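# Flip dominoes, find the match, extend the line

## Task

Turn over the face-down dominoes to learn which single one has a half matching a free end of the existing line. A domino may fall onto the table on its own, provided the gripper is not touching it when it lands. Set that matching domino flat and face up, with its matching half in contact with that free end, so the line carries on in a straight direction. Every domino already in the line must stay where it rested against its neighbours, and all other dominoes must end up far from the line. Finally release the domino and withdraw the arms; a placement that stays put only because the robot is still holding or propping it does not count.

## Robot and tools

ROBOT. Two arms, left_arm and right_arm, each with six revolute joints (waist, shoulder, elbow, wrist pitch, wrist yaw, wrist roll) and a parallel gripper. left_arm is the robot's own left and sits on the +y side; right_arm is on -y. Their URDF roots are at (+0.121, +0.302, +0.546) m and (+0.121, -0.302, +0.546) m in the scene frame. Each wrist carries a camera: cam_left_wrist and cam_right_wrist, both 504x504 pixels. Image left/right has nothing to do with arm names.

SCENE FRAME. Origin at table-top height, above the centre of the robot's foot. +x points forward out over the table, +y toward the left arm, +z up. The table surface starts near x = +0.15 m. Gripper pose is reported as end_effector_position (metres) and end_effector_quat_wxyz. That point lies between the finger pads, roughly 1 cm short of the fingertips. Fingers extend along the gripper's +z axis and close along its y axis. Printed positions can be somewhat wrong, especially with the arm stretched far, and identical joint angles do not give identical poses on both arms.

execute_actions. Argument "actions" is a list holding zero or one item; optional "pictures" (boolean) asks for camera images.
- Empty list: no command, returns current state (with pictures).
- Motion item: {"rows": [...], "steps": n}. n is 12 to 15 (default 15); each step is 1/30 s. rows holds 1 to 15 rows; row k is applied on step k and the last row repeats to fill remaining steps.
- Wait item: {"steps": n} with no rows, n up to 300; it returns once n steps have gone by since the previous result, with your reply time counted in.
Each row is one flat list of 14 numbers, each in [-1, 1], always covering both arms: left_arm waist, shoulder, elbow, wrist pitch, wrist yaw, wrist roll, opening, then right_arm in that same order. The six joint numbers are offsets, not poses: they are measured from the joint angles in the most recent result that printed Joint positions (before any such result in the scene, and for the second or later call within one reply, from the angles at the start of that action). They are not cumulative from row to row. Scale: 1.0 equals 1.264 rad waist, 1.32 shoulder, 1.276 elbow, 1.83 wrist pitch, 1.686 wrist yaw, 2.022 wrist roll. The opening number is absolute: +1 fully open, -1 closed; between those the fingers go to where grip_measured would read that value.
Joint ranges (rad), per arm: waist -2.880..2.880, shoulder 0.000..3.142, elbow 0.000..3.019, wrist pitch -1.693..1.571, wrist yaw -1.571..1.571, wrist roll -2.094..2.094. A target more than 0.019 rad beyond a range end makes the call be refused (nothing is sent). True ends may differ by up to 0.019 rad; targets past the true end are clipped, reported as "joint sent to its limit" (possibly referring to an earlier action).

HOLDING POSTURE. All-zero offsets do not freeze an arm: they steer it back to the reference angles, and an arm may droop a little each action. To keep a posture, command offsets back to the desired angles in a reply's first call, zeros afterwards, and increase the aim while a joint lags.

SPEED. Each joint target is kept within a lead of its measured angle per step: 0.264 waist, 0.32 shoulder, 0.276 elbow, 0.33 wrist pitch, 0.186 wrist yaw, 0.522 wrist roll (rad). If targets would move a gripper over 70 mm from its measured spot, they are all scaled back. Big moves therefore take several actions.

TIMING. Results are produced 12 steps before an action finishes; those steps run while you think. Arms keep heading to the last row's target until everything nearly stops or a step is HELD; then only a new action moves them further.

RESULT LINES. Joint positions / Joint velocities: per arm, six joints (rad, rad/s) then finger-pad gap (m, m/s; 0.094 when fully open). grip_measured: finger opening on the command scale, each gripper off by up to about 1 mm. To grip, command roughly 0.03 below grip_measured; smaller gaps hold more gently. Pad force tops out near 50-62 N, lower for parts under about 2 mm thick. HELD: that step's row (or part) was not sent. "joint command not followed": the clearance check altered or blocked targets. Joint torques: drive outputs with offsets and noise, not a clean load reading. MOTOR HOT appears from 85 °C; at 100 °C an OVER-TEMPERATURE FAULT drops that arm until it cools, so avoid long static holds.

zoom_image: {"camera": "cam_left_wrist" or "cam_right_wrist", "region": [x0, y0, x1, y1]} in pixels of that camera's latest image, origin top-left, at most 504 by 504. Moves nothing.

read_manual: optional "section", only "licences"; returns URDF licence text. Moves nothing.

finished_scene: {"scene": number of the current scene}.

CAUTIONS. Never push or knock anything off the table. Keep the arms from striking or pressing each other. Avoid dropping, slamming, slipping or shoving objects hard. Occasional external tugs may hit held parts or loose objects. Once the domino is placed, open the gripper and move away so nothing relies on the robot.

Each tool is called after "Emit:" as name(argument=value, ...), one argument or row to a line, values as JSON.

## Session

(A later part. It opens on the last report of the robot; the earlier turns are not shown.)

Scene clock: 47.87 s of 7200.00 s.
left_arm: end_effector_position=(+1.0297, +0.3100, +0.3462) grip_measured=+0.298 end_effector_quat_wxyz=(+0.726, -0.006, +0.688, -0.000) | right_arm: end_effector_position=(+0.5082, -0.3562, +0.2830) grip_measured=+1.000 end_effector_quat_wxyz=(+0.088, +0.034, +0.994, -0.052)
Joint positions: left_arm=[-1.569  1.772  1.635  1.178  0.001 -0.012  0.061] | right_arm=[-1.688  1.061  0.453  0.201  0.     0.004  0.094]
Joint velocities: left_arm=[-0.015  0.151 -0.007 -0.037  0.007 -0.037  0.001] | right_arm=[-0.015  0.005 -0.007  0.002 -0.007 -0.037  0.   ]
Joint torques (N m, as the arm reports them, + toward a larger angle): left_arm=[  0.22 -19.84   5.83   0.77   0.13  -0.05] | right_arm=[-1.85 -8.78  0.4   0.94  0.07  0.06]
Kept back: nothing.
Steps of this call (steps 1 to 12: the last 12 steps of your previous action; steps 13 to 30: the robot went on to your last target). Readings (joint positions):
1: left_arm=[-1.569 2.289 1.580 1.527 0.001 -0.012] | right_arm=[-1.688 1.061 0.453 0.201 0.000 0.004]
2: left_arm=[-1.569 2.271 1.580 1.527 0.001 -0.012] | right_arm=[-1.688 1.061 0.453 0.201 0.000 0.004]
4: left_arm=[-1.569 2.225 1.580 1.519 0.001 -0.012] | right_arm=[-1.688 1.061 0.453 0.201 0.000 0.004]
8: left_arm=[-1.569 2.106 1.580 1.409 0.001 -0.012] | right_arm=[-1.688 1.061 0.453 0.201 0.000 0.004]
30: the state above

Emit:
execute_actions(
  actions=[
    {"rows":[[0,0.021,0,-0.875,0,0,0.3,0,0,0,0,0,0,1]]},
  ],
)

Emit:
execute_actions(
  actions=[
    {"steps":60},
  ],
  pictures=true,
)

Scene clock: 48.33 s of 7200.00 s.
left_arm: end_effector_position=(+1.0256, +0.3101, +0.2822) grip_measured=+0.298 end_effector_quat_wxyz=(+0.628, -0.007, +0.778, -0.000) | right_arm: end_effector_position=(+0.5082, -0.3562, +0.2830) grip_measured=+1.000 end_effector_quat_wxyz=(+0.088, +0.034, +0.994, -0.052)
Joint positions: left_arm=[-1.569  1.77   1.637  0.906  0.001 -0.012  0.061] | right_arm=[-1.688  1.061  0.453  0.201  0.     0.004  0.094]
Joint velocities: left_arm=[-0.005 -0.073  0.007 -2.86  -0.037 -0.037  0.001] | right_arm=[-0.005 -0.015 -0.017 -0.007 -0.066  0.007  0.   ]
Joint torques (N m, as the arm reports them, + toward a larger angle): left_arm=[  0.01 -19.65   6.25   1.71   0.16  -0.06] | right_arm=[-1.82 -8.74  0.45  0.88  0.07  0.08]
Steps of this call (steps 1 to 11: the robot went on to your last target; steps 12 to 14: the first 3 steps of this action). Readings (joint positions):
12: left_arm=[-1.569 1.780 1.635 1.116 0.001 -0.012] | right_arm=[-1.688 1.061 0.453 0.201 0.000 0.004]
13: left_arm=[-1.569 1.774 1.637 1.008 0.001 -0.012] | right_arm=[-1.688 1.061 0.453 0.201 0.000 0.004]
14: the state above

Scene clock: 50.33 s of 7200.00 s.
left_arm: end_effector_position=(+0.7820, +0.3081, +0.0765) grip_measured=+0.298 end_effector_quat_wxyz=(+0.008, -0.011, +1.000, +0.000) | right_arm: end_effector_position=(+0.5082, -0.3562, +0.2830) grip_measured=+1.000 end_effector_quat_wxyz=(+0.088, +0.034, +0.994, -0.052)
Joint positions: left_arm=[-1.569  1.791  1.633 -0.41   0.001 -0.012  0.061] | right_arm=[-1.688  1.061  0.453  0.201  0.     0.004  0.094]
Joint velocities: left_arm=[-0.005 -0.005 -0.022  0.012  0.022  0.007  0.   ] | right_arm=[ 0.005 -0.005 -0.007  0.002  0.051 -0.022  0.   ]
Joint torques (N m, as the arm reports them, + toward a larger angle): left_arm=[  0.61 -19.86   4.71  -0.76   0.12  -0.04] | right_arm=[-1.86 -9.02  0.35  0.88  0.07  0.11]
Kept back: nothing.
Steps of this call (steps 1 to 12: the last 12 steps of your previous action; steps 13 to 45: the robot went on to your last target; steps 46 to 60: nothing new was sent). Readings (joint positions):
1: left_arm=[-1.569 1.769 1.637 0.810 0.001 -0.012] | right_arm=[-1.688 1.061 0.453 0.201 0.000 0.004]
2: left_arm=[-1.569 1.769 1.637 0.716 0.001 -0.012] | right_arm=[-1.688 1.061 0.453 0.201 0.000 0.004]
4: left_arm=[-1.569 1.771 1.637 0.523 0.001 -0.012] | right_arm=[-1.688 1.061 0.453 0.201 0.000 0.004]
8: left_arm=[-1.569 1.771 1.637 0.125 0.001 -0.012] | right_arm=[-1.688 1.061 0.453 0.201 0.000 0.004]
60: the state above
All arms were judged still, so your last target was given up. Only a new action makes them travel on or press farther. Fingers that are still opening or closing keep moving.

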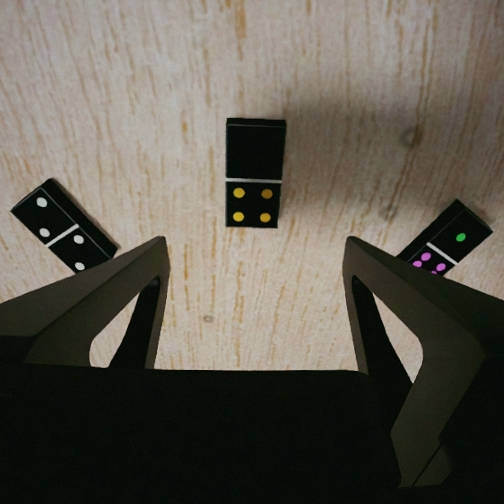

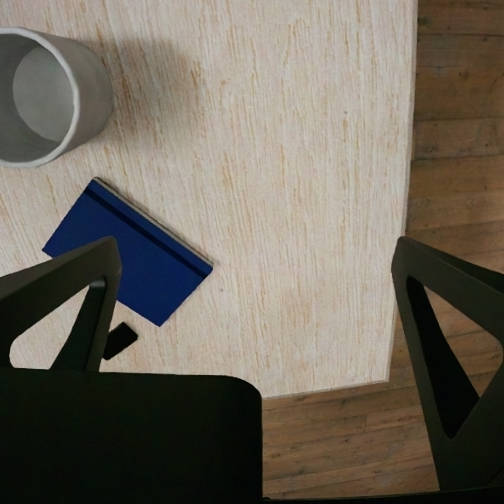

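Emit:
execute_actions(
  actions=[
    {"rows":[[0,0.02,0.018,0,0,0,0.3,0,0,0,0,0,0,1],[0,0.04,0.036,0,0,0,0.3,0,0,0,0,0,0,1],[0,0.06,0.054,0,0,0,0.3,0,0,0,0,0,0,1],[0,0.08,0.072,0,0,0,0.3,0,0,0,0,0,0,1],[0,0.1,0.09,0,0,0,0.3,0,0,0,0,0,0,1],[0,0.118,0.105,0,0,0,0.3,0,0,0,0,0,0,1]]},
  ],
)

Emit:
execute_actions(
  actions=[
    {"steps":25},
  ],
  pictures=true,
)

Scene clock: 50.87 s of 7200.00 s.
left_arm: end_effector_position=(+0.7844, +0.3081, +0.0737) grip_measured=+0.298 end_effector_quat_wxyz=(+0.010, -0.011, +1.000, +0.000) | right_arm: end_effector_position=(+0.5082, -0.3562, +0.2830) grip_measured=+1.000 end_effector_quat_wxyz=(+0.088, +0.034, +0.994, -0.052)
Joint positions: left_arm=[-1.569  1.8    1.645 -0.41   0.001 -0.012  0.061] | right_arm=[-1.688  1.061  0.453  0.201  0.     0.004  0.094]
Joint velocities: left_arm=[-0.015  0.259  0.383  0.012 -0.037  0.022  0.   ] | right_arm=[-0.015 -0.005 -0.007 -0.002  0.037  0.051  0.   ]
Joint torques (N m, as the arm reports them, + toward a larger angle): left_arm=[  0.07 -15.74   7.81   0.09   0.21  -0.06] | right_arm=[-1.78 -8.75  0.45  0.94  0.07  0.08]
Steps of this call (steps 1 to 13: nothing new was sent; steps 14 to 16: the first 3 steps of this action). Readings (joint positions):
14: left_arm=[-1.569 1.791 1.633 -0.410 0.001 -0.012] | right_arm=[-1.688 1.061 0.453 0.201 0.000 0.004]
15: left_arm=[-1.569 1.793 1.635 -0.410 0.001 -0.012] | right_arm=[-1.688 1.061 0.453 0.201 0.000 0.004]
16: the state above

Scene clock: 51.70 s of 7200.00 s.
left_arm: end_effector_position=(+0.7729, +0.3081, +0.0147) grip_measured=+0.298 end_effector_quat_wxyz=(-0.005, -0.011, +1.000, +0.000) | right_arm: end_effector_position=(+0.5082, -0.3562, +0.2830) grip_measured=+1.000 end_effector_quat_wxyz=(+0.088, +0.034, +0.994, -0.052)
Joint positions: left_arm=[-1.569  1.942  1.759 -0.41   0.001 -0.012  0.061] | right_arm=[-1.688  1.061  0.453  0.201  0.     0.004  0.094]
Joint velocities: left_arm=[ 0.005 -0.015 -0.007  0.002  0.051  0.037 -0.   ] | right_arm=[-0.005 -0.015  0.002  0.012 -0.007  0.051  0.   ]
Joint torques (N m, as the arm reports them, + toward a larger angle): left_arm=[  0.54 -19.25   4.73  -0.11   0.13  -0.05] | right_arm=[-1.85 -8.54  0.42  0.86  0.08  0.05]
Kept back: nothing.
Steps of this call (steps 1 to 12: the last 12 steps of your previous action; steps 13 to 25: the robot went on to your last target). Readings (joint positions):
1: left_arm=[-1.569 1.813 1.663 -0.410 0.001 -0.012] | right_arm=[-1.688 1.061 0.453 0.201 0.000 0.004]
2: left_arm=[-1.569 1.831 1.687 -0.410 0.001 -0.012] | right_arm=[-1.688 1.061 0.453 0.201 0.000 0.004]
4: left_arm=[-1.569 1.874 1.739 -0.410 0.001 -0.012] | right_arm=[-1.688 1.061 0.453 0.201 0.000 0.004]
8: left_arm=[-1.569 1.924 1.759 -0.410 0.001 -0.012] | right_arm=[-1.688 1.061 0.453 0.201 0.000 0.004]
25: the state above

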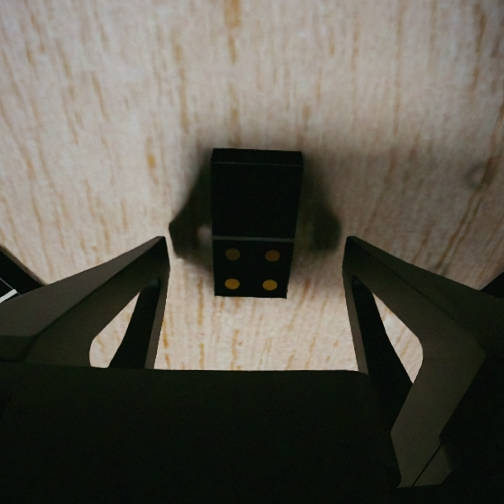

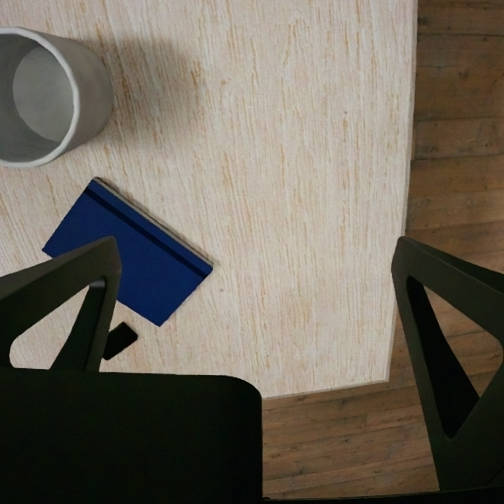

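Emit:
execute_actions(
  actions=[
    {"rows":[[0,0.014,0,0.01,0,0,0.3,0,0,0,0,0,0,1]]},
  ],
)

Emit:
execute_actions(
  actions=[
    {"steps":15},
  ],
)

Scene clock: 52.10 s of 7200.00 s.
left_arm: end_effector_position=(+0.7735, +0.3081, +0.0147) grip_measured=+0.298 end_effector_quat_wxyz=(-0.004, -0.011, +1.000, +0.000) | right_arm: end_effector_position=(+0.5082, -0.3562, +0.2830) grip_measured=+1.000 end_effector_quat_wxyz=(+0.088, +0.034, +0.994, -0.052)
Joint positions: left_arm=[-1.569  1.942  1.759 -0.407  0.001 -0.012  0.061] | right_arm=[-1.688  1.061  0.453  0.201  0.     0.004  0.094]
Joint velocities: left_arm=[-0.015 -0.005 -0.007  0.027 -0.022 -0.007 -0.   ] | right_arm=[-0.015 -0.015 -0.012  0.002  0.051 -0.066  0.   ]
Joint torques (N m, as the arm reports them, + toward a larger angle): left_arm=[ -0.18 -18.72   4.29   0.4    0.16  -0.06] | right_arm=[-2.2  -8.72  0.44  0.85  0.1   0.06]
Steps of this call (steps 1 to 9: the robot went on to your last target; steps 10 to 12: the first 3 steps of this action). Readings (joint positions):
10: left_arm=[-1.569 1.942 1.759 -0.409 0.001 -0.012] | right_arm=[-1.688 1.061 0.453 0.201 0.000 0.004]
11: left_arm=[-1.569 1.942 1.759 -0.408 0.001 -0.012] | right_arm=[-1.688 1.061 0.453 0.201 0.000 0.004]
12: the state above

Scene clock: 52.60 s of 7200.00 s.
left_arm: end_effector_position=(+0.7738, +0.3081, +0.0147) grip_measured=+0.298 end_effector_quat_wxyz=(-0.003, -0.011, +1.000, +0.000) | right_arm: end_effector_position=(+0.5082, -0.3562, +0.2830) grip_measured=+1.000 end_effector_quat_wxyz=(+0.088, +0.034, +0.994, -0.052)
Joint positions: left_arm=[-1.569  1.942  1.759 -0.406  0.001 -0.012  0.061] | right_arm=[-1.688  1.061  0.453  0.201  0.     0.004  0.094]
Joint velocities: left_arm=[-0.005 -0.005  0.002  0.002  0.037 -0.066 -0.   ] | right_arm=[-0.005 -0.005  0.002 -0.002  0.007 -0.022  0.   ]
Joint torques (N m, as the arm reports them, + toward a larger angle): left_arm=[  0.42 -19.75   4.14   0.46   0.15  -0.03] | right_arm=[-1.93 -8.65  0.5   0.97  0.09  0.07]
Kept back: nothing.
Steps of this call (steps 1 to 12: the last 12 steps of your previous action; steps 13 to 15: the robot went on to your last target). Readings (joint positions):
1: left_arm=[-1.569 1.942 1.759 -0.407 0.001 -0.012] | right_arm=[-1.688 1.061 0.453 0.201 0.000 0.004]
2: left_arm=[-1.569 1.942 1.759 -0.406 0.001 -0.012] | right_arm=[-1.688 1.061 0.453 0.201 0.000 0.004]
4: left_arm=[-1.569 1.942 1.759 -0.406 0.001 -0.012] | right_arm=[-1.688 1.061 0.453 0.201 0.000 0.004]
8: left_arm=[-1.569 1.942 1.759 -0.406 0.001 -0.012] | right_arm=[-1.688 1.061 0.453 0.201 0.000 0.004]
15: the state above
All arms were judged still, so your last target was given up. Only a new action makes them travel on or press farther. Fingers that are still opening or closing keep moving.

Emit:
execute_actions(
  actions=[
    {"rows":[[0,0.022,0,0,0,0,0.0,0,0,0,0,0,0,1]]},
  ],
)

Emit:
execute_actions(
  actions=[
    {"steps":15},
  ],
)

Scene clock: 52.97 s of 7200.00 s.
left_arm: end_effector_position=(+0.7738, +0.3081, +0.0147) grip_measured=+0.010 end_effector_quat_wxyz=(-0.003, -0.011, +1.000, +0.000) | right_arm: end_effector_position=(+0.5082, -0.3562, +0.2830) grip_measured=+1.000 end_effector_quat_wxyz=(+0.088, +0.034, +0.994, -0.052)
Joint positions: left_arm=[-1.569  1.942  1.759 -0.406  0.001 -0.012  0.047] | right_arm=[-1.688  1.061  0.453  0.201  0.     0.004  0.094]
Joint velocities: left_arm=[ 0.005  0.005 -0.032 -0.007 -0.022  0.051 -0.018] | right_arm=[-0.005 -0.015  0.002 -0.007 -0.037  0.007  0.   ]
Joint torques (N m, as the arm reports them, + toward a larger angle): left_arm=[  0.43 -18.73   4.11  -0.2    0.18  -0.06] | right_arm=[-1.86 -8.53  0.34  0.95  0.07  0.07]
Steps of this call (steps 1 to 8: nothing new was sent; steps 9 to 11: the first 3 steps of this action). Readings (joint positions):
9: left_arm=[-1.569 1.942 1.759 -0.406 0.001 -0.012] | right_arm=[-1.688 1.061 0.453 0.201 0.000 0.004]
10: left_arm=[-1.569 1.942 1.759 -0.406 0.001 -0.012] | right_arm=[-1.688 1.061 0.453 0.201 0.000 0.004]
11: the state above

Scene clock: 53.47 s of 7200.00 s.
left_arm: end_effector_position=(+0.7738, +0.3081, +0.0147) grip_measured=+0.002 end_effector_quat_wxyz=(-0.003, -0.011, +1.000, +0.000) | right_arm: end_effector_position=(+0.5082, -0.3562, +0.2830) grip_measured=+1.000 end_effector_quat_wxyz=(+0.088, +0.034, +0.994, -0.052)
Joint positions: left_arm=[-1.569  1.942  1.759 -0.406  0.001 -0.012  0.047] | right_arm=[-1.688  1.061  0.453  0.201  0.     0.004  0.094]
Joint velocities: left_arm=[-0.005  0.015 -0.012 -0.002  0.037  0.022 -0.001] | right_arm=[ 0.005 -0.015 -0.012 -0.007 -0.037  0.037  0.   ]
Joint torques (N m, as the arm reports them, + toward a larger angle): left_arm=[  0.44 -18.16   4.3   -0.23   0.12  -0.01] | right_arm=[-1.68 -8.49  0.38  0.99  0.1   0.09]
Kept back: nothing.
Steps of this call (steps 1 to 12: the last 12 steps of your previous action; steps 13 to 15: the robot went on to your last target). Readings (joint positions):
1: left_arm=[-1.569 1.942 1.759 -0.406 0.001 -0.012] | right_arm=[-1.688 1.061 0.453 0.201 0.000 0.004]
2: left_arm=[-1.569 1.942 1.759 -0.406 0.001 -0.012] | right_arm=[-1.688 1.061 0.453 0.201 0.000 0.004]
4: left_arm=[-1.569 1.942 1.759 -0.406 0.001 -0.012] | right_arm=[-1.688 1.061 0.453 0.201 0.000 0.004]
8: left_arm=[-1.569 1.942 1.759 -0.406 0.001 -0.012] | right_arm=[-1.688 1.061 0.453 0.201 0.000 0.004]
15: the state above
All arms were judged still, so your last target was given up. Only a new action makes them travel on or press farther. Fingers that are still opening or closing keep moving.

Emit:
execute_actions(
  actions=[
    {"rows":[[0,0,0.03,-0.03,0,0,0,0,0,0,0,0,0,1],[0,0,0.06,-0.06,0,0,0,0,0,0,0,0,0,1],[0,0.01,0.09,-0.09,0,0,0,0,0,0,0,0,0,1],[0,0.02,0.12,-0.12,0,0,0,0,0,0,0,0,0,1],[0,0.03,0.15,-0.15,0,0,0,0,0,0,0,0,0,1],[0,0.04,0.18,-0.18,0,0,0,0,0,0,0,0,0,1],[0,0.05,0.2,-0.205,0,0,0,0,0,0,0,0,0,1],[0,0.06,0.2,-0.205,0,0,0,0,0,0,0,0,0,1],[0,0.068,0.2,-0.205,0,0,0,0,0,0,0,0,0,1],[0,0.076,0.2,-0.205,0,0,0,0,0,0,0,0,0,1]]},
  ],
)

Emit:
execute_actions(
  actions=[
    {"steps":25},
  ],
  pictures=true,
)

Scene clock: 54.53 s of 7200.00 s.
left_arm: end_effector_position=(+0.7706, +0.3081, +0.0182) grip_measured=+0.002 end_effector_quat_wxyz=(-0.028, -0.011, +1.000, +0.000) | right_arm: end_effector_position=(+0.5082, -0.3562, +0.2830) grip_measured=+1.000 end_effector_quat_wxyz=(+0.088, +0.034, +0.994, -0.052)
Joint positions: left_arm=[-1.569  1.944  1.786 -0.48   0.001 -0.012  0.047] | right_arm=[-1.688  1.061  0.453  0.201  0.     0.004  0.094]
Joint velocities: left_arm=[-0.024  0.083  0.559 -1.233  0.037  0.081  0.001] | right_arm=[-0.005 -0.005  0.012  0.002 -0.037 -0.037  0.   ]
Joint torques (N m, as the arm reports them, + toward a larger angle): left_arm=[  0.25 -19.43   9.27  -0.23   0.14  -0.01] | right_arm=[-2.05 -8.64  0.39  0.84  0.11  0.08]
Steps of this call (steps 1 to 29: nothing new was sent; steps 30 to 32: the first 3 steps of this action). Readings (joint positions):
30: left_arm=[-1.569 1.942 1.761 -0.415 0.001 -0.012] | right_arm=[-1.688 1.061 0.453 0.201 0.000 0.004]
31: left_arm=[-1.569 1.942 1.770 -0.441 0.001 -0.012] | right_arm=[-1.688 1.061 0.453 0.201 0.000 0.004]
32: the state above

Scene clock: 55.37 s of 7200.00 s.
left_arm: end_effector_position=(+0.7789, +0.3082, +0.0162) grip_measured=+0.002 end_effector_quat_wxyz=(-0.104, -0.011, +0.995, +0.000) | right_arm: end_effector_position=(+0.5082, -0.3562, +0.2830) grip_measured=+1.000 end_effector_quat_wxyz=(+0.088, +0.034, +0.994, -0.052)
Joint positions: left_arm=[-1.569  2.026  2.004 -0.769  0.001 -0.012  0.047] | right_arm=[-1.688  1.061  0.453  0.201  0.     0.004  0.094]
Joint velocities: left_arm=[-0.005 -0.015 -0.017  0.002 -0.037  0.022 -0.001] | right_arm=[-0.024 -0.005  0.007 -0.012  0.022 -0.051  0.   ]
Joint torques (N m, as the arm reports them, + toward a larger angle): left_arm=[ -0.38 -20.46   6.16  -1.01   0.19  -0.06] | right_arm=[-2.16 -8.66  0.41  0.96  0.1   0.09]
Kept back: nothing.
Steps of this call (steps 1 to 12: the last 12 steps of your previous action; steps 13 to 25: the robot went on to your last target). Readings (joint positions):
1: left_arm=[-1.569 1.949 1.811 -0.527 0.001 -0.012] | right_arm=[-1.688 1.061 0.453 0.201 0.000 0.004]
2: left_arm=[-1.569 1.955 1.844 -0.576 0.001 -0.012] | right_arm=[-1.688 1.061 0.453 0.201 0.000 0.004]
4: left_arm=[-1.569 1.972 1.923 -0.676 0.001 -0.012] | right_arm=[-1.688 1.061 0.453 0.201 0.000 0.004]
8: left_arm=[-1.569 1.984 2.001 -0.750 0.001 -0.012] | right_arm=[-1.688 1.061 0.453 0.201 0.000 0.004]
25: the state above

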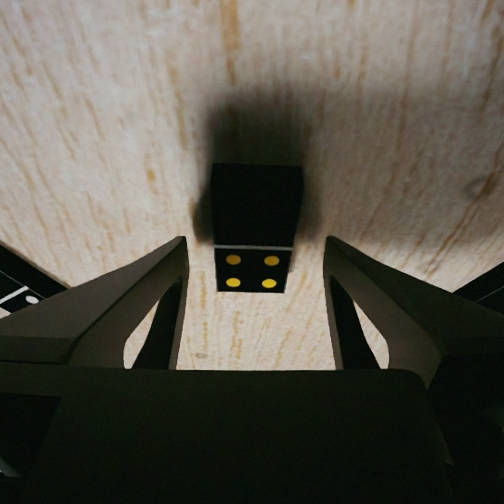

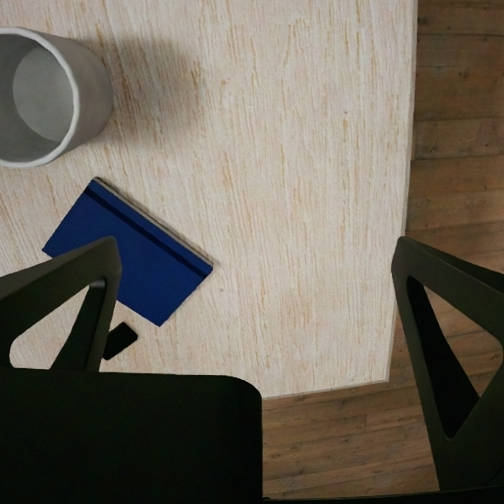

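Lower via elbow.

Emit:
execute_actions(
  actions=[
    {"rows":[[0,0.012,-0.022,0,0,0,0,0,0,0,0,0,0,1]]},
  ],
)

Emit:
execute_actions(
  actions=[
    {"steps":16},
  ],
)

Scene clock: 55.73 s of 7200.00 s.
left_arm: end_effector_position=(+0.7746, +0.3082, +0.0153) grip_measured=+0.002 end_effector_quat_wxyz=(-0.108, -0.011, +0.994, +0.000) | right_arm: end_effector_position=(+0.5082, -0.3562, +0.2830) grip_measured=+1.000 end_effector_quat_wxyz=(+0.088, +0.034, +0.994, -0.052)
Joint positions: left_arm=[-1.569  2.026  1.996 -0.769  0.001 -0.012  0.047] | right_arm=[-1.688  1.061  0.453  0.201  0.     0.004  0.094]
Joint velocities: left_arm=[ 0.005  0.005 -0.105 -0.002 -0.022 -0.022 -0.001] | right_arm=[-0.005 -0.005  0.012 -0.012  0.007 -0.022  0.   ]
Joint torques (N m, as the arm reports them, + toward a larger angle): left_arm=[  0.11 -20.25   3.94  -0.68   0.14  -0.04] | right_arm=[-2.16 -8.78  0.47  0.86  0.09  0.07]
Steps of this call (steps 1 to 8: the robot went on to your last target; steps 9 to 11: the first 3 steps of this action). Readings (joint positions):
9: left_arm=[-1.569 2.026 2.001 -0.769 0.001 -0.012] | right_arm=[-1.688 1.061 0.453 0.201 0.000 0.004]
10: left_arm=[-1.569 2.026 1.998 -0.769 0.001 -0.012] | right_arm=[-1.688 1.061 0.453 0.201 0.000 0.004]
11: the state above

Scene clock: 56.27 s of 7200.00 s.
left_arm: end_effector_position=(+0.7679, +0.3081, +0.0136) grip_measured=+0.002 end_effector_quat_wxyz=(-0.114, -0.011, +0.993, +0.000) | right_arm: end_effector_position=(+0.5082, -0.3562, +0.2830) grip_measured=+1.000 end_effector_quat_wxyz=(+0.088, +0.034, +0.994, -0.052)
Joint positions: left_arm=[-1.569  2.026  1.984 -0.769  0.001 -0.012  0.047] | right_arm=[-1.688  1.061  0.453  0.201  0.     0.004  0.094]
Joint velocities: left_arm=[-0.005 -0.005 -0.007 -0.002 -0.022 -0.007 -0.   ] | right_arm=[ 0.015 -0.015  0.017  0.012  0.051 -0.007  0.   ]
Joint torques (N m, as the arm reports them, + toward a larger angle): left_arm=[ -0.01 -20.     4.31  -0.68   0.17  -0.06] | right_arm=[-2.01 -8.44  0.52  0.94  0.1   0.08]
Kept back: nothing.
Steps of this call (steps 1 to 12: the last 12 steps of your previous action; steps 13 to 16: the robot went on to your last target). Readings (joint positions):
1: left_arm=[-1.569 2.026 1.992 -0.769 0.001 -0.012] | right_arm=[-1.688 1.061 0.453 0.201 0.000 0.004]
2: left_arm=[-1.569 2.026 1.988 -0.769 0.001 -0.012] | right_arm=[-1.688 1.061 0.453 0.201 0.000 0.004]
4: left_arm=[-1.569 2.026 1.984 -0.769 0.001 -0.012] | right_arm=[-1.688 1.061 0.453 0.201 0.000 0.004]
8: left_arm=[-1.569 2.026 1.984 -0.769 0.001 -0.012] | right_arm=[-1.688 1.061 0.453 0.201 0.000 0.004]
16: the state above

Emit:
execute_actions(
  actions=[
    {"rows":[[0,0,0,0,0,0,-0.3,0,0,0,0,0,0,1],[0,0,0,0,0,0,-0.4,0,0,0,0,0,0,1],[0,0,0,0,0,0,-0.46,0,0,0,0,0,0,1],[0,0,0,0,0,0,-0.51,0,0,0,0,0,0,1]]},
  ],
)

Emit:
execute_actions(
  actions=[
    {"rows":[[0,-0.05,-0.04,0,0,0,-0.51,0,0,0,0,0,0,1],[0,-0.1,-0.1,0.03,0,0,-0.51,0,0,0,0,0,0,1],[0,-0.16,-0.2,0.06,0,0,-0.51,0,0,0,0,0,0,1],[0,-0.22,-0.3,0.1,0,0,-0.51,0,0,0,0,0,0,1],[0,-0.27,-0.4,0.15,0,0,-0.51,0,0,0,0,0,0,1]]},
  ],
)

Emit:
execute_actions(
  actions=[
    {"steps":30},
  ],
  pictures=true,
)

Scene clock: 56.90 s of 7200.00 s.
left_arm: end_effector_position=(+0.7679, +0.3081, +0.0136) grip_measured=-0.421 end_effector_quat_wxyz=(-0.114, -0.011, +0.993, +0.000) | right_arm: end_effector_position=(+0.5082, -0.3562, +0.2830) grip_measured=+1.000 end_effector_quat_wxyz=(+0.088, +0.034, +0.994, -0.052)
Joint positions: left_arm=[-1.569  2.026  1.984 -0.769  0.001 -0.012  0.027] | right_arm=[-1.688  1.061  0.453  0.201  0.     0.004  0.094]
Joint velocities: left_arm=[-0.015  0.005 -0.002 -0.012 -0.081 -0.007 -0.075] | right_arm=[ 0.015 -0.005  0.007  0.002  0.007  0.051  0.   ]
Joint torques (N m, as the arm reports them, + toward a larger angle): left_arm=[  0.15 -21.28   5.07  -0.82   0.15  -0.05] | right_arm=[-1.43 -8.63  0.36  0.86  0.08  0.07]
Steps of this call (steps 1 to 15: the robot went on to your last target; step 16: nothing new was sent; steps 17 to 19: the first 3 steps of this action). Readings (joint positions):
17: left_arm=[-1.569 2.026 1.984 -0.769 0.001 -0.012] | right_arm=[-1.688 1.061 0.453 0.201 0.000 0.004]
18: left_arm=[-1.569 2.026 1.984 -0.769 0.001 -0.012] | right_arm=[-1.688 1.061 0.453 0.201 0.000 0.004]
19: the state above

Scene clock: 57.40 s of 7200.00 s.
left_arm: end_effector_position=(+0.7533, +0.3079, +0.0275) grip_measured=-0.471 end_effector_quat_wxyz=(-0.114, -0.011, +0.993, +0.000) | right_arm: end_effector_position=(+0.5082, -0.3562, +0.2830) grip_measured=+1.000 end_effector_quat_wxyz=(+0.088, +0.034, +0.994, -0.052)
Joint positions: left_arm=[-1.569  1.968  1.881 -0.726  0.001 -0.012  0.025] | right_arm=[-1.688  1.061  0.453  0.201  0.     0.004  0.094]
Joint velocities: left_arm=[ 0.005 -1.314 -2.171  1.048  0.007 -0.037  0.   ] | right_arm=[ 0.005 -0.015 -0.002  0.002  0.007  0.022  0.   ]
Joint torques (N m, as the arm reports them, + toward a larger angle): left_arm=[  0.42 -27.02   2.35  -1.05   0.08  -0.04] | right_arm=[-2.05 -8.74  0.49  0.9   0.1   0.11]
Steps of this call (steps 1 to 12: the last 12 steps of your previous action; steps 13 to 15: the first 3 steps of this action, its rows measured from where the robot was after step 12). Readings (joint positions):
12: left_arm=[-1.569 2.026 1.984 -0.769 0.001 -0.012] | right_arm=[-1.688 1.061 0.453 0.201 0.000 0.004]
13: left_arm=[-1.569 2.020 1.976 -0.769 0.001 -0.012] | right_arm=[-1.688 1.061 0.453 0.201 0.000 0.004]
14: left_arm=[-1.569 2.003 1.945 -0.756 0.001 -0.012] | right_arm=[-1.688 1.061 0.453 0.201 0.000 0.004]
15: the state above

Scene clock: 58.40 s of 7200.00 s.
left_arm: end_effector_position=(+0.7387, +0.3076, +0.1291) grip_measured=-0.471 end_effector_quat_wxyz=(-0.044, -0.011, +0.999, +0.000) | right_arm: end_effector_position=(+0.5082, -0.3562, +0.2830) grip_measured=+1.000 end_effector_quat_wxyz=(+0.088, +0.034, +0.994, -0.052)
Joint positions: left_arm=[-1.569  1.648  1.48  -0.504  0.001 -0.012  0.025] | right_arm=[-1.688  1.061  0.453  0.201  0.     0.004  0.094]
Joint velocities: left_arm=[-0.015  0.005 -0.012 -0.017  0.022 -0.022  0.001] | right_arm=[-0.005 -0.015  0.017 -0.012 -0.051  0.037  0.   ]
Joint torques (N m, as the arm reports them, + toward a larger angle): left_arm=[  0.12 -17.01   3.6    0.17   0.13  -0.01] | right_arm=[-1.76 -8.55  0.46  0.94  0.06  0.06]
Kept back: nothing.
Steps of this call (steps 1 to 12: the last 12 steps of your previous action; steps 13 to 30: the robot went on to your last target). Readings (joint positions):
1: left_arm=[-1.569 1.917 1.793 -0.686 0.001 -0.012] | right_arm=[-1.688 1.061 0.453 0.201 0.000 0.004]
2: left_arm=[-1.569 1.859 1.699 -0.642 0.001 -0.012] | right_arm=[-1.688 1.061 0.453 0.201 0.000 0.004]
4: left_arm=[-1.569 1.746 1.538 -0.568 0.001 -0.012] | right_arm=[-1.688 1.061 0.453 0.201 0.000 0.004]
8: left_arm=[-1.569 1.644 1.474 -0.525 0.001 -0.012] | right_arm=[-1.688 1.061 0.453 0.201 0.000 0.004]
30: the state above

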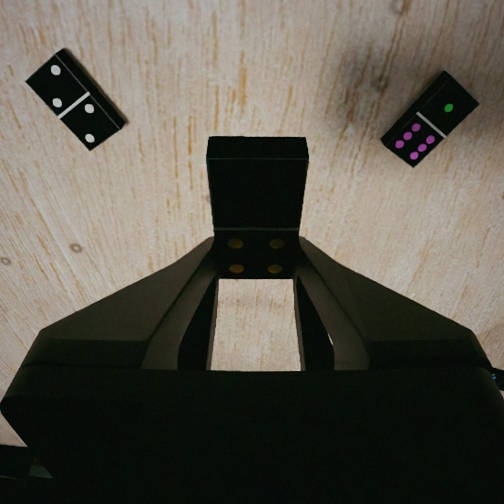

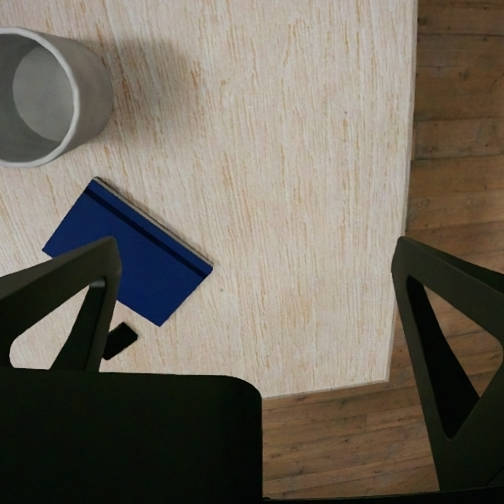

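Emit:
execute_actions(
  actions=[
    {"rows":[[-0.1,0,-0.03,0.06,-0.03,-0.1,-0.51,0,0,0,0,0,0,1],[-0.2,0,-0.06,0.12,-0.06,-0.2,-0.51,0,0,0,0,0,0,1],[-0.3,0,-0.09,0.18,-0.09,-0.3,-0.51,0,0,0,0,0,0,1],[-0.4,0,-0.12,0.24,-0.12,-0.4,-0.51,0,0,0,0,0,0,1],[-0.5,0,-0.15,0.3,-0.15,-0.5,-0.51,0,0,0,0,0,0,1],[-0.56,0.03,-0.18,0.35,-0.18,-0.6,-0.51,0,0,0,0,0,0,1],[-0.56,0.06,-0.21,0.403,-0.205,-0.7,-0.51,0,0,0,0,0,0,1],[-0.56,0.1,-0.243,0.403,-0.205,-0.784,-0.51,0,0,0,0,0,0,1]]},
  ],
)

Emit:
execute_actions(
  actions=[
    {"steps":40},
  ],
  pictures=true,
)

Scene clock: 59.63 s of 7200.00 s.
left_arm: end_effector_position=(+0.7458, +0.2955, +0.1255) grip_measured=-0.471 end_effector_quat_wxyz=(-0.011, -0.053, +0.998, +0.023) | right_arm: end_effector_position=(+0.5082, -0.3562, +0.2830) grip_measured=+1.000 end_effector_quat_wxyz=(+0.088, +0.034, +0.994, -0.052)
Joint positions: left_arm=[-1.605  1.647  1.455 -0.418 -0.073 -0.117  0.025] | right_arm=[-1.688  1.061  0.453  0.201  0.     0.004  0.094]
Joint velocities: left_arm=[-0.611 -0.005 -0.33   1.16  -0.608 -1.341 -0.001] | right_arm=[-0.005 -0.015  0.002 -0.017  0.051  0.022  0.   ]
Joint torques (N m, as the arm reports them, + toward a larger angle): left_arm=[ -6.03 -18.67   3.01  -0.26   0.31  -0.09] | right_arm=[-1.87 -8.77  0.44  0.9   0.09  0.06]
Steps of this call (steps 1 to 15: the robot went on to your last target; steps 16 to 34: nothing new was sent; steps 35 to 37: the first 3 steps of this action). Readings (joint positions):
35: left_arm=[-1.576 1.648 1.474 -0.484 -0.025 -0.041] | right_arm=[-1.688 1.061 0.453 0.201 0.000 0.004]
36: left_arm=[-1.586 1.647 1.466 -0.453 -0.047 -0.075] | right_arm=[-1.688 1.061 0.453 0.201 0.000 0.004]
37: the state above

Scene clock: 60.97 s of 7200.00 s.
left_arm: end_effector_position=(+0.5888, -0.1144, +0.1795) grip_measured=-0.471 end_effector_quat_wxyz=(-0.021, -0.590, +0.784, -0.192) | right_arm: end_effector_position=(+0.5082, -0.3562, +0.2830) grip_measured=+1.000 end_effector_quat_wxyz=(+0.088, +0.034, +0.994, -0.052)
Joint positions: left_arm=[-2.295  1.771  1.173  0.217 -0.342 -1.581  0.025] | right_arm=[-1.688  1.061  0.453  0.201  0.     0.004  0.094]
Joint velocities: left_arm=[-0.005 -0.005 -0.007 -0.012 -0.022 -0.081 -0.   ] | right_arm=[-0.034  0.005 -0.017  0.012 -0.095 -0.022  0.   ]
Joint torques (N m, as the arm reports them, + toward a larger angle): left_arm=[ -8.4  -13.94   1.77   1.08   0.14  -0.11] | right_arm=[-1.99 -8.8   0.45  0.89  0.08  0.07]
Kept back: nothing.
Steps of this call (steps 1 to 12: the last 12 steps of your previous action; steps 13 to 40: the robot went on to your last target). Readings (joint positions):
1: left_arm=[-1.628 1.647 1.441 -0.373 -0.105 -0.162] | right_arm=[-1.688 1.061 0.453 0.201 0.000 0.004]
2: left_arm=[-1.656 1.647 1.423 -0.325 -0.142 -0.206] | right_arm=[-1.688 1.061 0.453 0.201 0.000 0.004]
4: left_arm=[-1.718 1.647 1.382 -0.236 -0.214 -0.286] | right_arm=[-1.688 1.061 0.453 0.201 0.000 0.004]
8: left_arm=[-1.845 1.662 1.302 -0.093 -0.287 -0.421] | right_arm=[-1.688 1.061 0.453 0.201 0.000 0.004]
40: the state above

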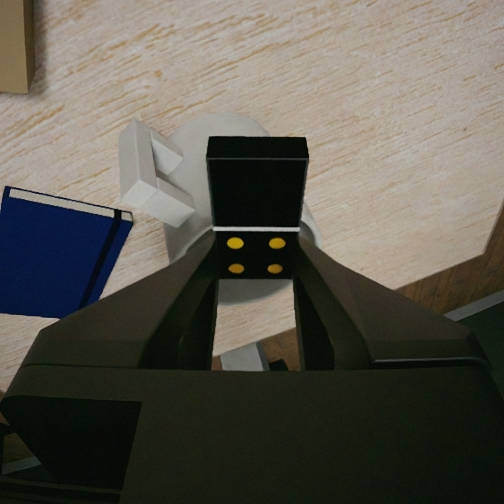

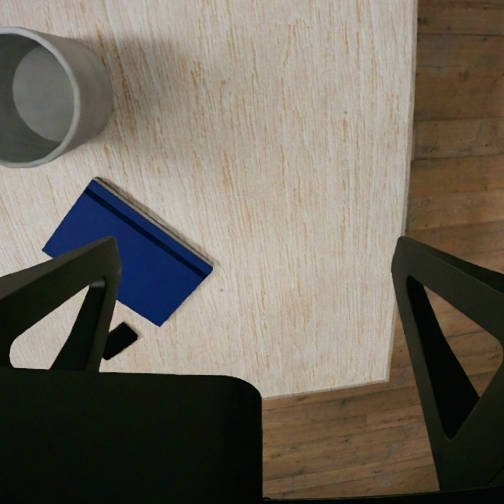

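Emit:
execute_actions(
  actions=[
    {"rows":[[0.015,0.06,0,0.01,0,-0.01,-0.51,0,0,0,0,0,0,1],[0.025,0.12,0,0.012,0,-0.012,-0.51,0,0,0,0,0,0,1],[0.025,0.19,0,0.012,0,-0.012,-0.51,0,0,0,0,0,0,1],[0.025,0.257,0,0.012,0,-0.012,-0.51,0,0,0,0,0,0,1]]},
  ],
)

Emit:
execute_actions(
  actions=[
    {"steps":32},
  ],
  pictures=true,
)

Scene clock: 61.47 s of 7200.00 s.
left_arm: end_effector_position=(+0.5795, -0.1177, +0.1690) grip_measured=-0.471 end_effector_quat_wxyz=(-0.025, -0.591, +0.784, -0.188) | right_arm: end_effector_position=(+0.5082, -0.3562, +0.2830) grip_measured=+1.000 end_effector_quat_wxyz=(+0.088, +0.034, +0.994, -0.052)
Joint positions: left_arm=[-2.295  1.8    1.182  0.225 -0.342 -1.588  0.025] | right_arm=[-1.688  1.061  0.453  0.201  0.     0.004  0.094]
Joint velocities: left_arm=[-0.024  0.532  0.144  0.042 -0.037  0.022  0.001] | right_arm=[ 0.005 -0.015 -0.007 -0.027  0.022  0.022  0.   ]
Joint torques (N m, as the arm reports them, + toward a larger angle): left_arm=[-8.9  -8.88  0.29  0.4   0.24 -0.08] | right_arm=[-1.77 -8.64  0.39  0.93  0.07  0.07]
Steps of this call (steps 1 to 12: the robot went on to your last target; steps 13 to 15: the first 3 steps of this action). Readings (joint positions):
13: left_arm=[-2.295 1.775 1.173 0.218 -0.342 -1.588] | right_arm=[-1.688 1.061 0.453 0.201 0.000 0.004]
14: left_arm=[-2.295 1.785 1.177 0.222 -0.342 -1.588] | right_arm=[-1.688 1.061 0.453 0.201 0.000 0.004]
15: the state above

Scene clock: 62.53 s of 7200.00 s.
left_arm: end_effector_position=(+0.3912, -0.0996, +0.0655) grip_measured=-0.471 end_effector_quat_wxyz=(-0.101, -0.543, +0.831, -0.065) | right_arm: end_effector_position=(+0.5082, -0.3562, +0.2830) grip_measured=+1.000 end_effector_quat_wxyz=(+0.088, +0.034, +0.994, -0.052)
Joint positions: left_arm=[-2.29   2.108  1.169  0.225 -0.342 -1.596  0.025] | right_arm=[-1.688  1.061  0.453  0.201  0.     0.004  0.094]
Joint velocities: left_arm=[-0.015 -0.005  0.002  0.007  0.022  0.022  0.   ] | right_arm=[ 0.005 -0.005  0.002  0.012 -0.037 -0.081  0.   ]
Joint torques (N m, as the arm reports them, + toward a larger angle): left_arm=[ -9.16 -12.05  -1.01   0.45   0.26  -0.07] | right_arm=[-2.08 -8.62  0.37  0.94  0.08  0.07]
Kept back: nothing.
Steps of this call (steps 1 to 12: the last 12 steps of your previous action; steps 13 to 32: the robot went on to your last target). Readings (joint positions):
1: left_arm=[-2.295 1.820 1.186 0.225 -0.342 -1.588] | right_arm=[-1.688 1.061 0.453 0.201 0.000 0.004]
2: left_arm=[-2.295 1.843 1.188 0.225 -0.342 -1.588] | right_arm=[-1.688 1.061 0.453 0.201 0.000 0.004]
4: left_arm=[-2.295 1.896 1.189 0.225 -0.342 -1.588] | right_arm=[-1.688 1.061 0.453 0.201 0.000 0.004]
8: left_arm=[-2.295 2.018 1.189 0.225 -0.342 -1.589] | right_arm=[-1.688 1.061 0.453 0.201 0.000 0.004]
32: the state above

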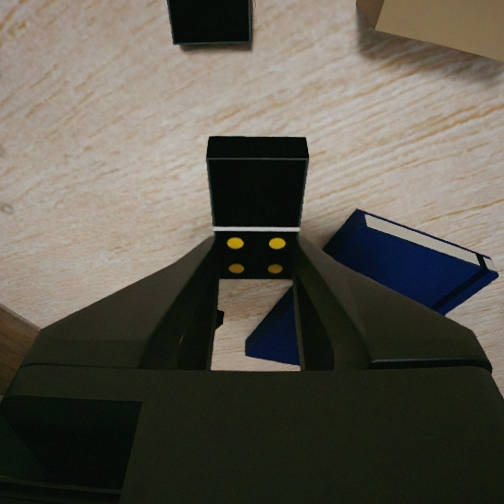

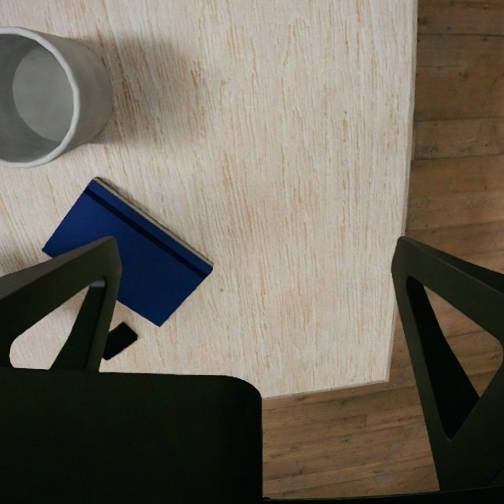

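Emit:
execute_actions(
  actions=[
    {"rows":[[0.015,0.02,0.014,0.008,0.004,0.004,-0.51,0,0,0,0,0,0,1],[0.03,0.04,0.028,0.016,0.008,0.008,-0.51,0,0,0,0,0,0,1],[0.045,0.06,0.042,0.025,0.012,0.012,-0.51,0,0,0,0,0,0,1],[0.055,0.075,0.055,0.033,0.016,0.017,-0.51,0,0,0,0,0,0,1]]},
  ],
)

Emit:
execute_actions(
  actions=[
    {"steps":25},
  ],
  pictures=true,
)

Scene clock: 63.43 s of 7200.00 s.
left_arm: end_effector_position=(+0.3937, -0.1044, +0.0603) grip_measured=-0.471 end_effector_quat_wxyz=(-0.102, -0.545, +0.829, -0.072) | right_arm: end_effector_position=(+0.5082, -0.3562, +0.2830) grip_measured=+1.000 end_effector_quat_wxyz=(+0.088, +0.034, +0.994, -0.052)
Joint positions: left_arm=[-2.287  2.122  1.186  0.235 -0.33  -1.593  0.025] | right_arm=[-1.688  1.061  0.453  0.201  0.     0.004  0.094]
Joint velocities: left_arm=[0.083 0.337 0.374 0.281 0.168 0.081 0.   ] | right_arm=[ 0.005 -0.015 -0.007  0.017  0.022  0.022  0.   ]
Joint torques (N m, as the arm reports them, + toward a larger angle): left_arm=[-7.58 -8.23  0.09  0.62  0.29  0.02] | right_arm=[-1.76 -8.99  0.36  0.93  0.08  0.06]
Steps of this call (steps 1 to 15: the robot went on to your last target; steps 16 to 24: nothing new was sent; steps 25 to 27: the first 3 steps of this action). Readings (joint positions):
25: left_arm=[-2.290 2.109 1.170 0.225 -0.341 -1.596] | right_arm=[-1.688 1.061 0.453 0.201 0.000 0.004]
26: left_arm=[-2.289 2.113 1.175 0.227 -0.337 -1.596] | right_arm=[-1.688 1.061 0.453 0.201 0.000 0.004]
27: the state above

Scene clock: 64.27 s of 7200.00 s.
left_arm: end_effector_position=(+0.3895, -0.0857, +0.0189) grip_measured=-0.471 end_effector_quat_wxyz=(-0.091, -0.552, +0.827, -0.064) | right_arm: end_effector_position=(+0.5082, -0.3562, +0.2830) grip_measured=+1.000 end_effector_quat_wxyz=(+0.088, +0.034, +0.994, -0.052)
Joint positions: left_arm=[-2.234  2.203  1.239  0.273 -0.318 -1.572  0.025] | right_arm=[-1.688  1.061  0.453  0.201  0.     0.004  0.094]
Joint velocities: left_arm=[-0.005  0.005 -0.007 -0.022 -0.037  0.037  0.001] | right_arm=[-0.015 -0.005 -0.022 -0.012 -0.022  0.022  0.   ]
Joint torques (N m, as the arm reports them, + toward a larger angle): left_arm=[ -9.99 -11.92  -1.73   0.39   0.28   0.04] | right_arm=[-2.   -8.85  0.57  0.81  0.08  0.08]
Kept back: nothing.
Steps of this call (steps 1 to 12: the last 12 steps of your previous action; steps 13 to 25: the robot went on to your last target). Readings (joint positions):
1: left_arm=[-2.283 2.137 1.202 0.247 -0.323 -1.589] | right_arm=[-1.688 1.061 0.453 0.201 0.000 0.004]
2: left_arm=[-2.277 2.153 1.220 0.259 -0.319 -1.586] | right_arm=[-1.688 1.061 0.453 0.201 0.000 0.004]
4: left_arm=[-2.262 2.179 1.238 0.272 -0.318 -1.580] | right_arm=[-1.688 1.061 0.453 0.201 0.000 0.004]
8: left_arm=[-2.237 2.201 1.239 0.273 -0.318 -1.575] | right_arm=[-1.688 1.061 0.453 0.201 0.000 0.004]
25: the state above

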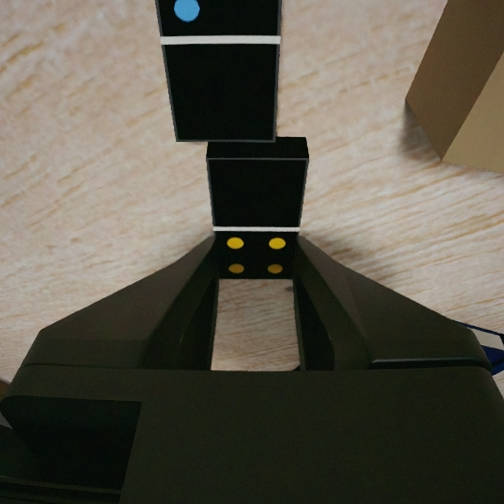

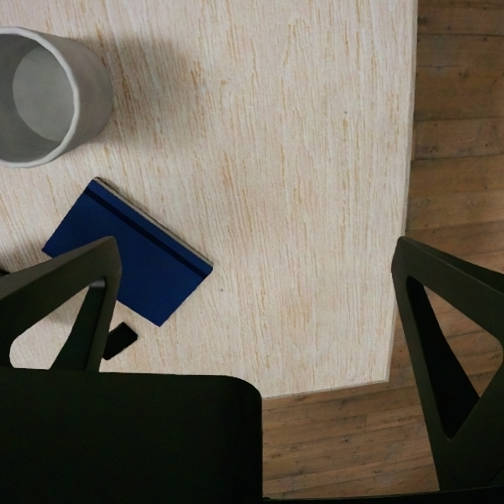

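Emit:
execute_actions(
  actions=[
    {"rows":[[0,0,0,0,0.018,0,-0.51,0,0,0,0,0,0,1],[0,0,0,0,0.018,0,-0.51,0,0,0,0,0,0,1],[0,0,0,0,0.018,0,-0.51,0,0,0,0,0,0,1],[0,0,0,0,0.018,0,-0.51,0,0,0,0,0,0,1],[0,0,0,0,0.018,0,-0.51,0,0,0,0,0,0,1],[0,0,-0.018,0,0.018,0,-0.51,0,0,0,0,0,0,1]]},
  ],
)

Emit:
execute_actions(
  actions=[
    {"steps":20},
  ],
  pictures=true,
)

Scene clock: 65.03 s of 7200.00 s.
left_arm: end_effector_position=(+0.3878, -0.0897, +0.0199) grip_measured=-0.471 end_effector_quat_wxyz=(-0.101, -0.551, +0.825, -0.071) | right_arm: end_effector_position=(+0.5082, -0.3562, +0.2830) grip_measured=+1.000 end_effector_quat_wxyz=(+0.088, +0.034, +0.994, -0.052)
Joint positions: left_arm=[-2.234  2.203  1.239  0.273 -0.292 -1.572  0.025] | right_arm=[-1.688  1.061  0.453  0.201  0.     0.004  0.094]
Joint velocities: left_arm=[-0.005 -0.005 -0.002  0.017  0.066  0.095  0.   ] | right_arm=[-0.015 -0.005 -0.007 -0.012 -0.007 -0.022  0.   ]
Joint torques (N m, as the arm reports them, + toward a larger angle): left_arm=[-11.47 -11.96  -1.89  -0.45   0.34  -0.05] | right_arm=[-2.29 -8.58  0.34  0.92  0.09  0.06]
Steps of this call (steps 1 to 15: the robot went on to your last target; steps 16 to 20: nothing new was sent; steps 21 to 23: the first 3 steps of this action). Readings (joint positions):
21: left_arm=[-2.234 2.203 1.239 0.273 -0.304 -1.572] | right_arm=[-1.688 1.061 0.453 0.201 0.000 0.004]
22: left_arm=[-2.234 2.203 1.239 0.273 -0.295 -1.572] | right_arm=[-1.688 1.061 0.453 0.201 0.000 0.004]
23: the state above

Scene clock: 65.70 s of 7200.00 s.
left_arm: end_effector_position=(+0.3834, -0.0877, +0.0207) grip_measured=-0.471 end_effector_quat_wxyz=(-0.104, -0.549, +0.826, -0.068) | right_arm: end_effector_position=(+0.5082, -0.3562, +0.2830) grip_measured=+1.000 end_effector_quat_wxyz=(+0.088, +0.034, +0.994, -0.052)
Joint positions: left_arm=[-2.234  2.203  1.231  0.273 -0.29  -1.572  0.025] | right_arm=[-1.688  1.061  0.453  0.201  0.     0.004  0.094]
Joint velocities: left_arm=[-0.024 -0.005 -0.012  0.007  0.051 -0.007  0.001] | right_arm=[ 0.005 -0.015  0.002 -0.007  0.022 -0.007  0.   ]
Joint torques (N m, as the arm reports them, + toward a larger angle): left_arm=[-10.86 -11.63  -3.14  -0.3    0.37  -0.08] | right_arm=[-1.83 -8.85  0.32  0.87  0.09  0.07]
Kept back: nothing.
Steps of this call (steps 1 to 12: the last 12 steps of your previous action; steps 13 to 15: the robot went on to your last target; steps 16 to 20: nothing new was sent). Readings (joint positions):
1: left_arm=[-2.234 2.203 1.239 0.273 -0.290 -1.572] | right_arm=[-1.688 1.061 0.453 0.201 0.000 0.004]
2: left_arm=[-2.234 2.203 1.239 0.273 -0.290 -1.572] | right_arm=[-1.688 1.061 0.453 0.201 0.000 0.004]
4: left_arm=[-2.234 2.203 1.238 0.273 -0.290 -1.572] | right_arm=[-1.688 1.061 0.453 0.201 0.000 0.004]
8: left_arm=[-2.234 2.203 1.233 0.273 -0.290 -1.572] | right_arm=[-1.688 1.061 0.453 0.201 0.000 0.004]
20: the state above
All arms were judged still, so your last target was given up. Only a new action makes them travel on or press farther. Fingers that are still opening or closing keep moving.

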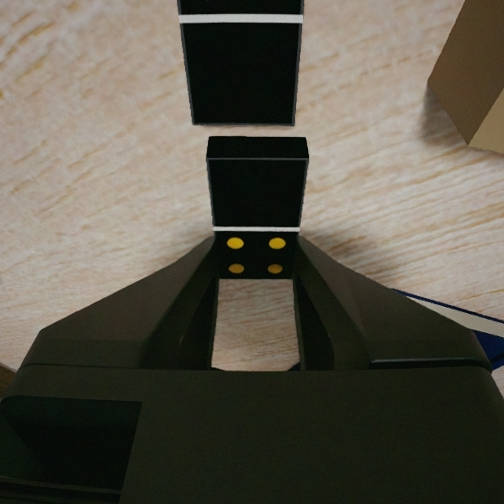

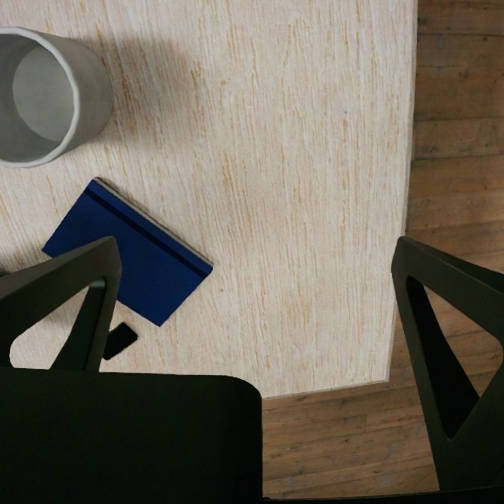

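Emit:
execute_actions(
  actions=[
    {"rows":[[0,0.015,0.01,0,0,0,-0.51,0,0,0,0,0,0,1],[0,0.027,0.018,0,0,0,-0.51,0,0,0,0,0,0,1]]},
  ],
)

Emit:
execute_actions(
  actions=[
    {"steps":20},
  ],
  pictures=true,
)

Scene clock: 76.33 s of 7200.00 s.
left_arm: end_effector_position=(+0.3841, -0.0891, +0.0190) grip_measured=-0.471 end_effector_quat_wxyz=(-0.103, -0.550, +0.826, -0.069) | right_arm: end_effector_position=(+0.5082, -0.3562, +0.2830) grip_measured=+1.000 end_effector_quat_wxyz=(+0.088, +0.034, +0.994, -0.052)
Joint positions: left_arm=[-2.234  2.208  1.238  0.273 -0.29  -1.572  0.025] | right_arm=[-1.688  1.061  0.453  0.201  0.     0.004  0.094]
Joint velocities: left_arm=[-0.015  0.122  0.149  0.002  0.051 -0.081 -0.   ] | right_arm=[-0.005 -0.005 -0.012  0.002  0.051  0.022  0.   ]
Joint torques (N m, as the arm reports them, + toward a larger angle): left_arm=[-11.19  -9.86  -0.98  -0.28   0.25  -0.03] | right_arm=[-1.79 -8.55  0.41  0.91  0.09  0.05]
Steps of this call (steps 1 to 90: nothing new was sent; then 7.53 s passed at rest; steps 91 to 93: the first 3 steps of this action). Readings (joint positions):
91: left_arm=[-2.234 2.203 1.231 0.273 -0.290 -1.572] | right_arm=[-1.688 1.061 0.453 0.201 0.000 0.004]
92: left_arm=[-2.234 2.205 1.233 0.273 -0.290 -1.572] | right_arm=[-1.688 1.061 0.453 0.201 0.000 0.004]
93: the state above

Scene clock: 77.00 s of 7200.00 s.
left_arm: end_effector_position=(+0.3794, -0.0900, +0.0146) grip_measured=-0.471 end_effector_quat_wxyz=(-0.105, -0.549, +0.827, -0.067) | right_arm: end_effector_position=(+0.5082, -0.3562, +0.2830) grip_measured=+1.000 end_effector_quat_wxyz=(+0.088, +0.034, +0.994, -0.052)
Joint positions: left_arm=[-2.234  2.222  1.247  0.273 -0.29  -1.572  0.025] | right_arm=[-1.688  1.061  0.453  0.201  0.     0.004  0.094]
Joint velocities: left_arm=[-0.015  0.005 -0.002 -0.007  0.051  0.037 -0.001] | right_arm=[ 0.015 -0.005  0.007 -0.012 -0.007 -0.007  0.   ]
Joint torques (N m, as the arm reports them, + toward a larger angle): left_arm=[-10.76 -10.1   -1.52  -0.29   0.24  -0.03] | right_arm=[-2.04 -8.48  0.4   1.    0.09  0.08]
Kept back: nothing.
Steps of this call (steps 1 to 12: the last 12 steps of your previous action; steps 13 to 20: the robot went on to your last target). Readings (joint positions):
1: left_arm=[-2.234 2.211 1.243 0.273 -0.290 -1.572] | right_arm=[-1.688 1.061 0.453 0.201 0.000 0.004]
2: left_arm=[-2.234 2.215 1.246 0.273 -0.290 -1.572] | right_arm=[-1.688 1.061 0.453 0.201 0.000 0.004]
4: left_arm=[-2.234 2.219 1.247 0.273 -0.290 -1.572] | right_arm=[-1.688 1.061 0.453 0.201 0.000 0.004]
8: left_arm=[-2.234 2.222 1.247 0.273 -0.290 -1.572] | right_arm=[-1.688 1.061 0.453 0.201 0.000 0.004]
20: the state above

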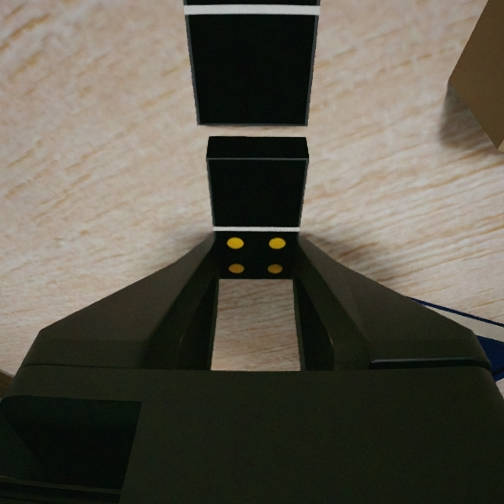

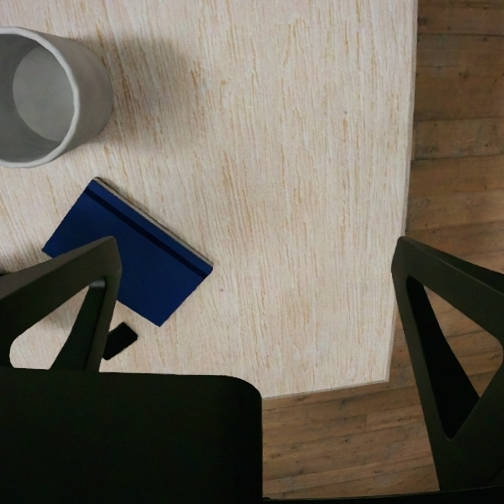

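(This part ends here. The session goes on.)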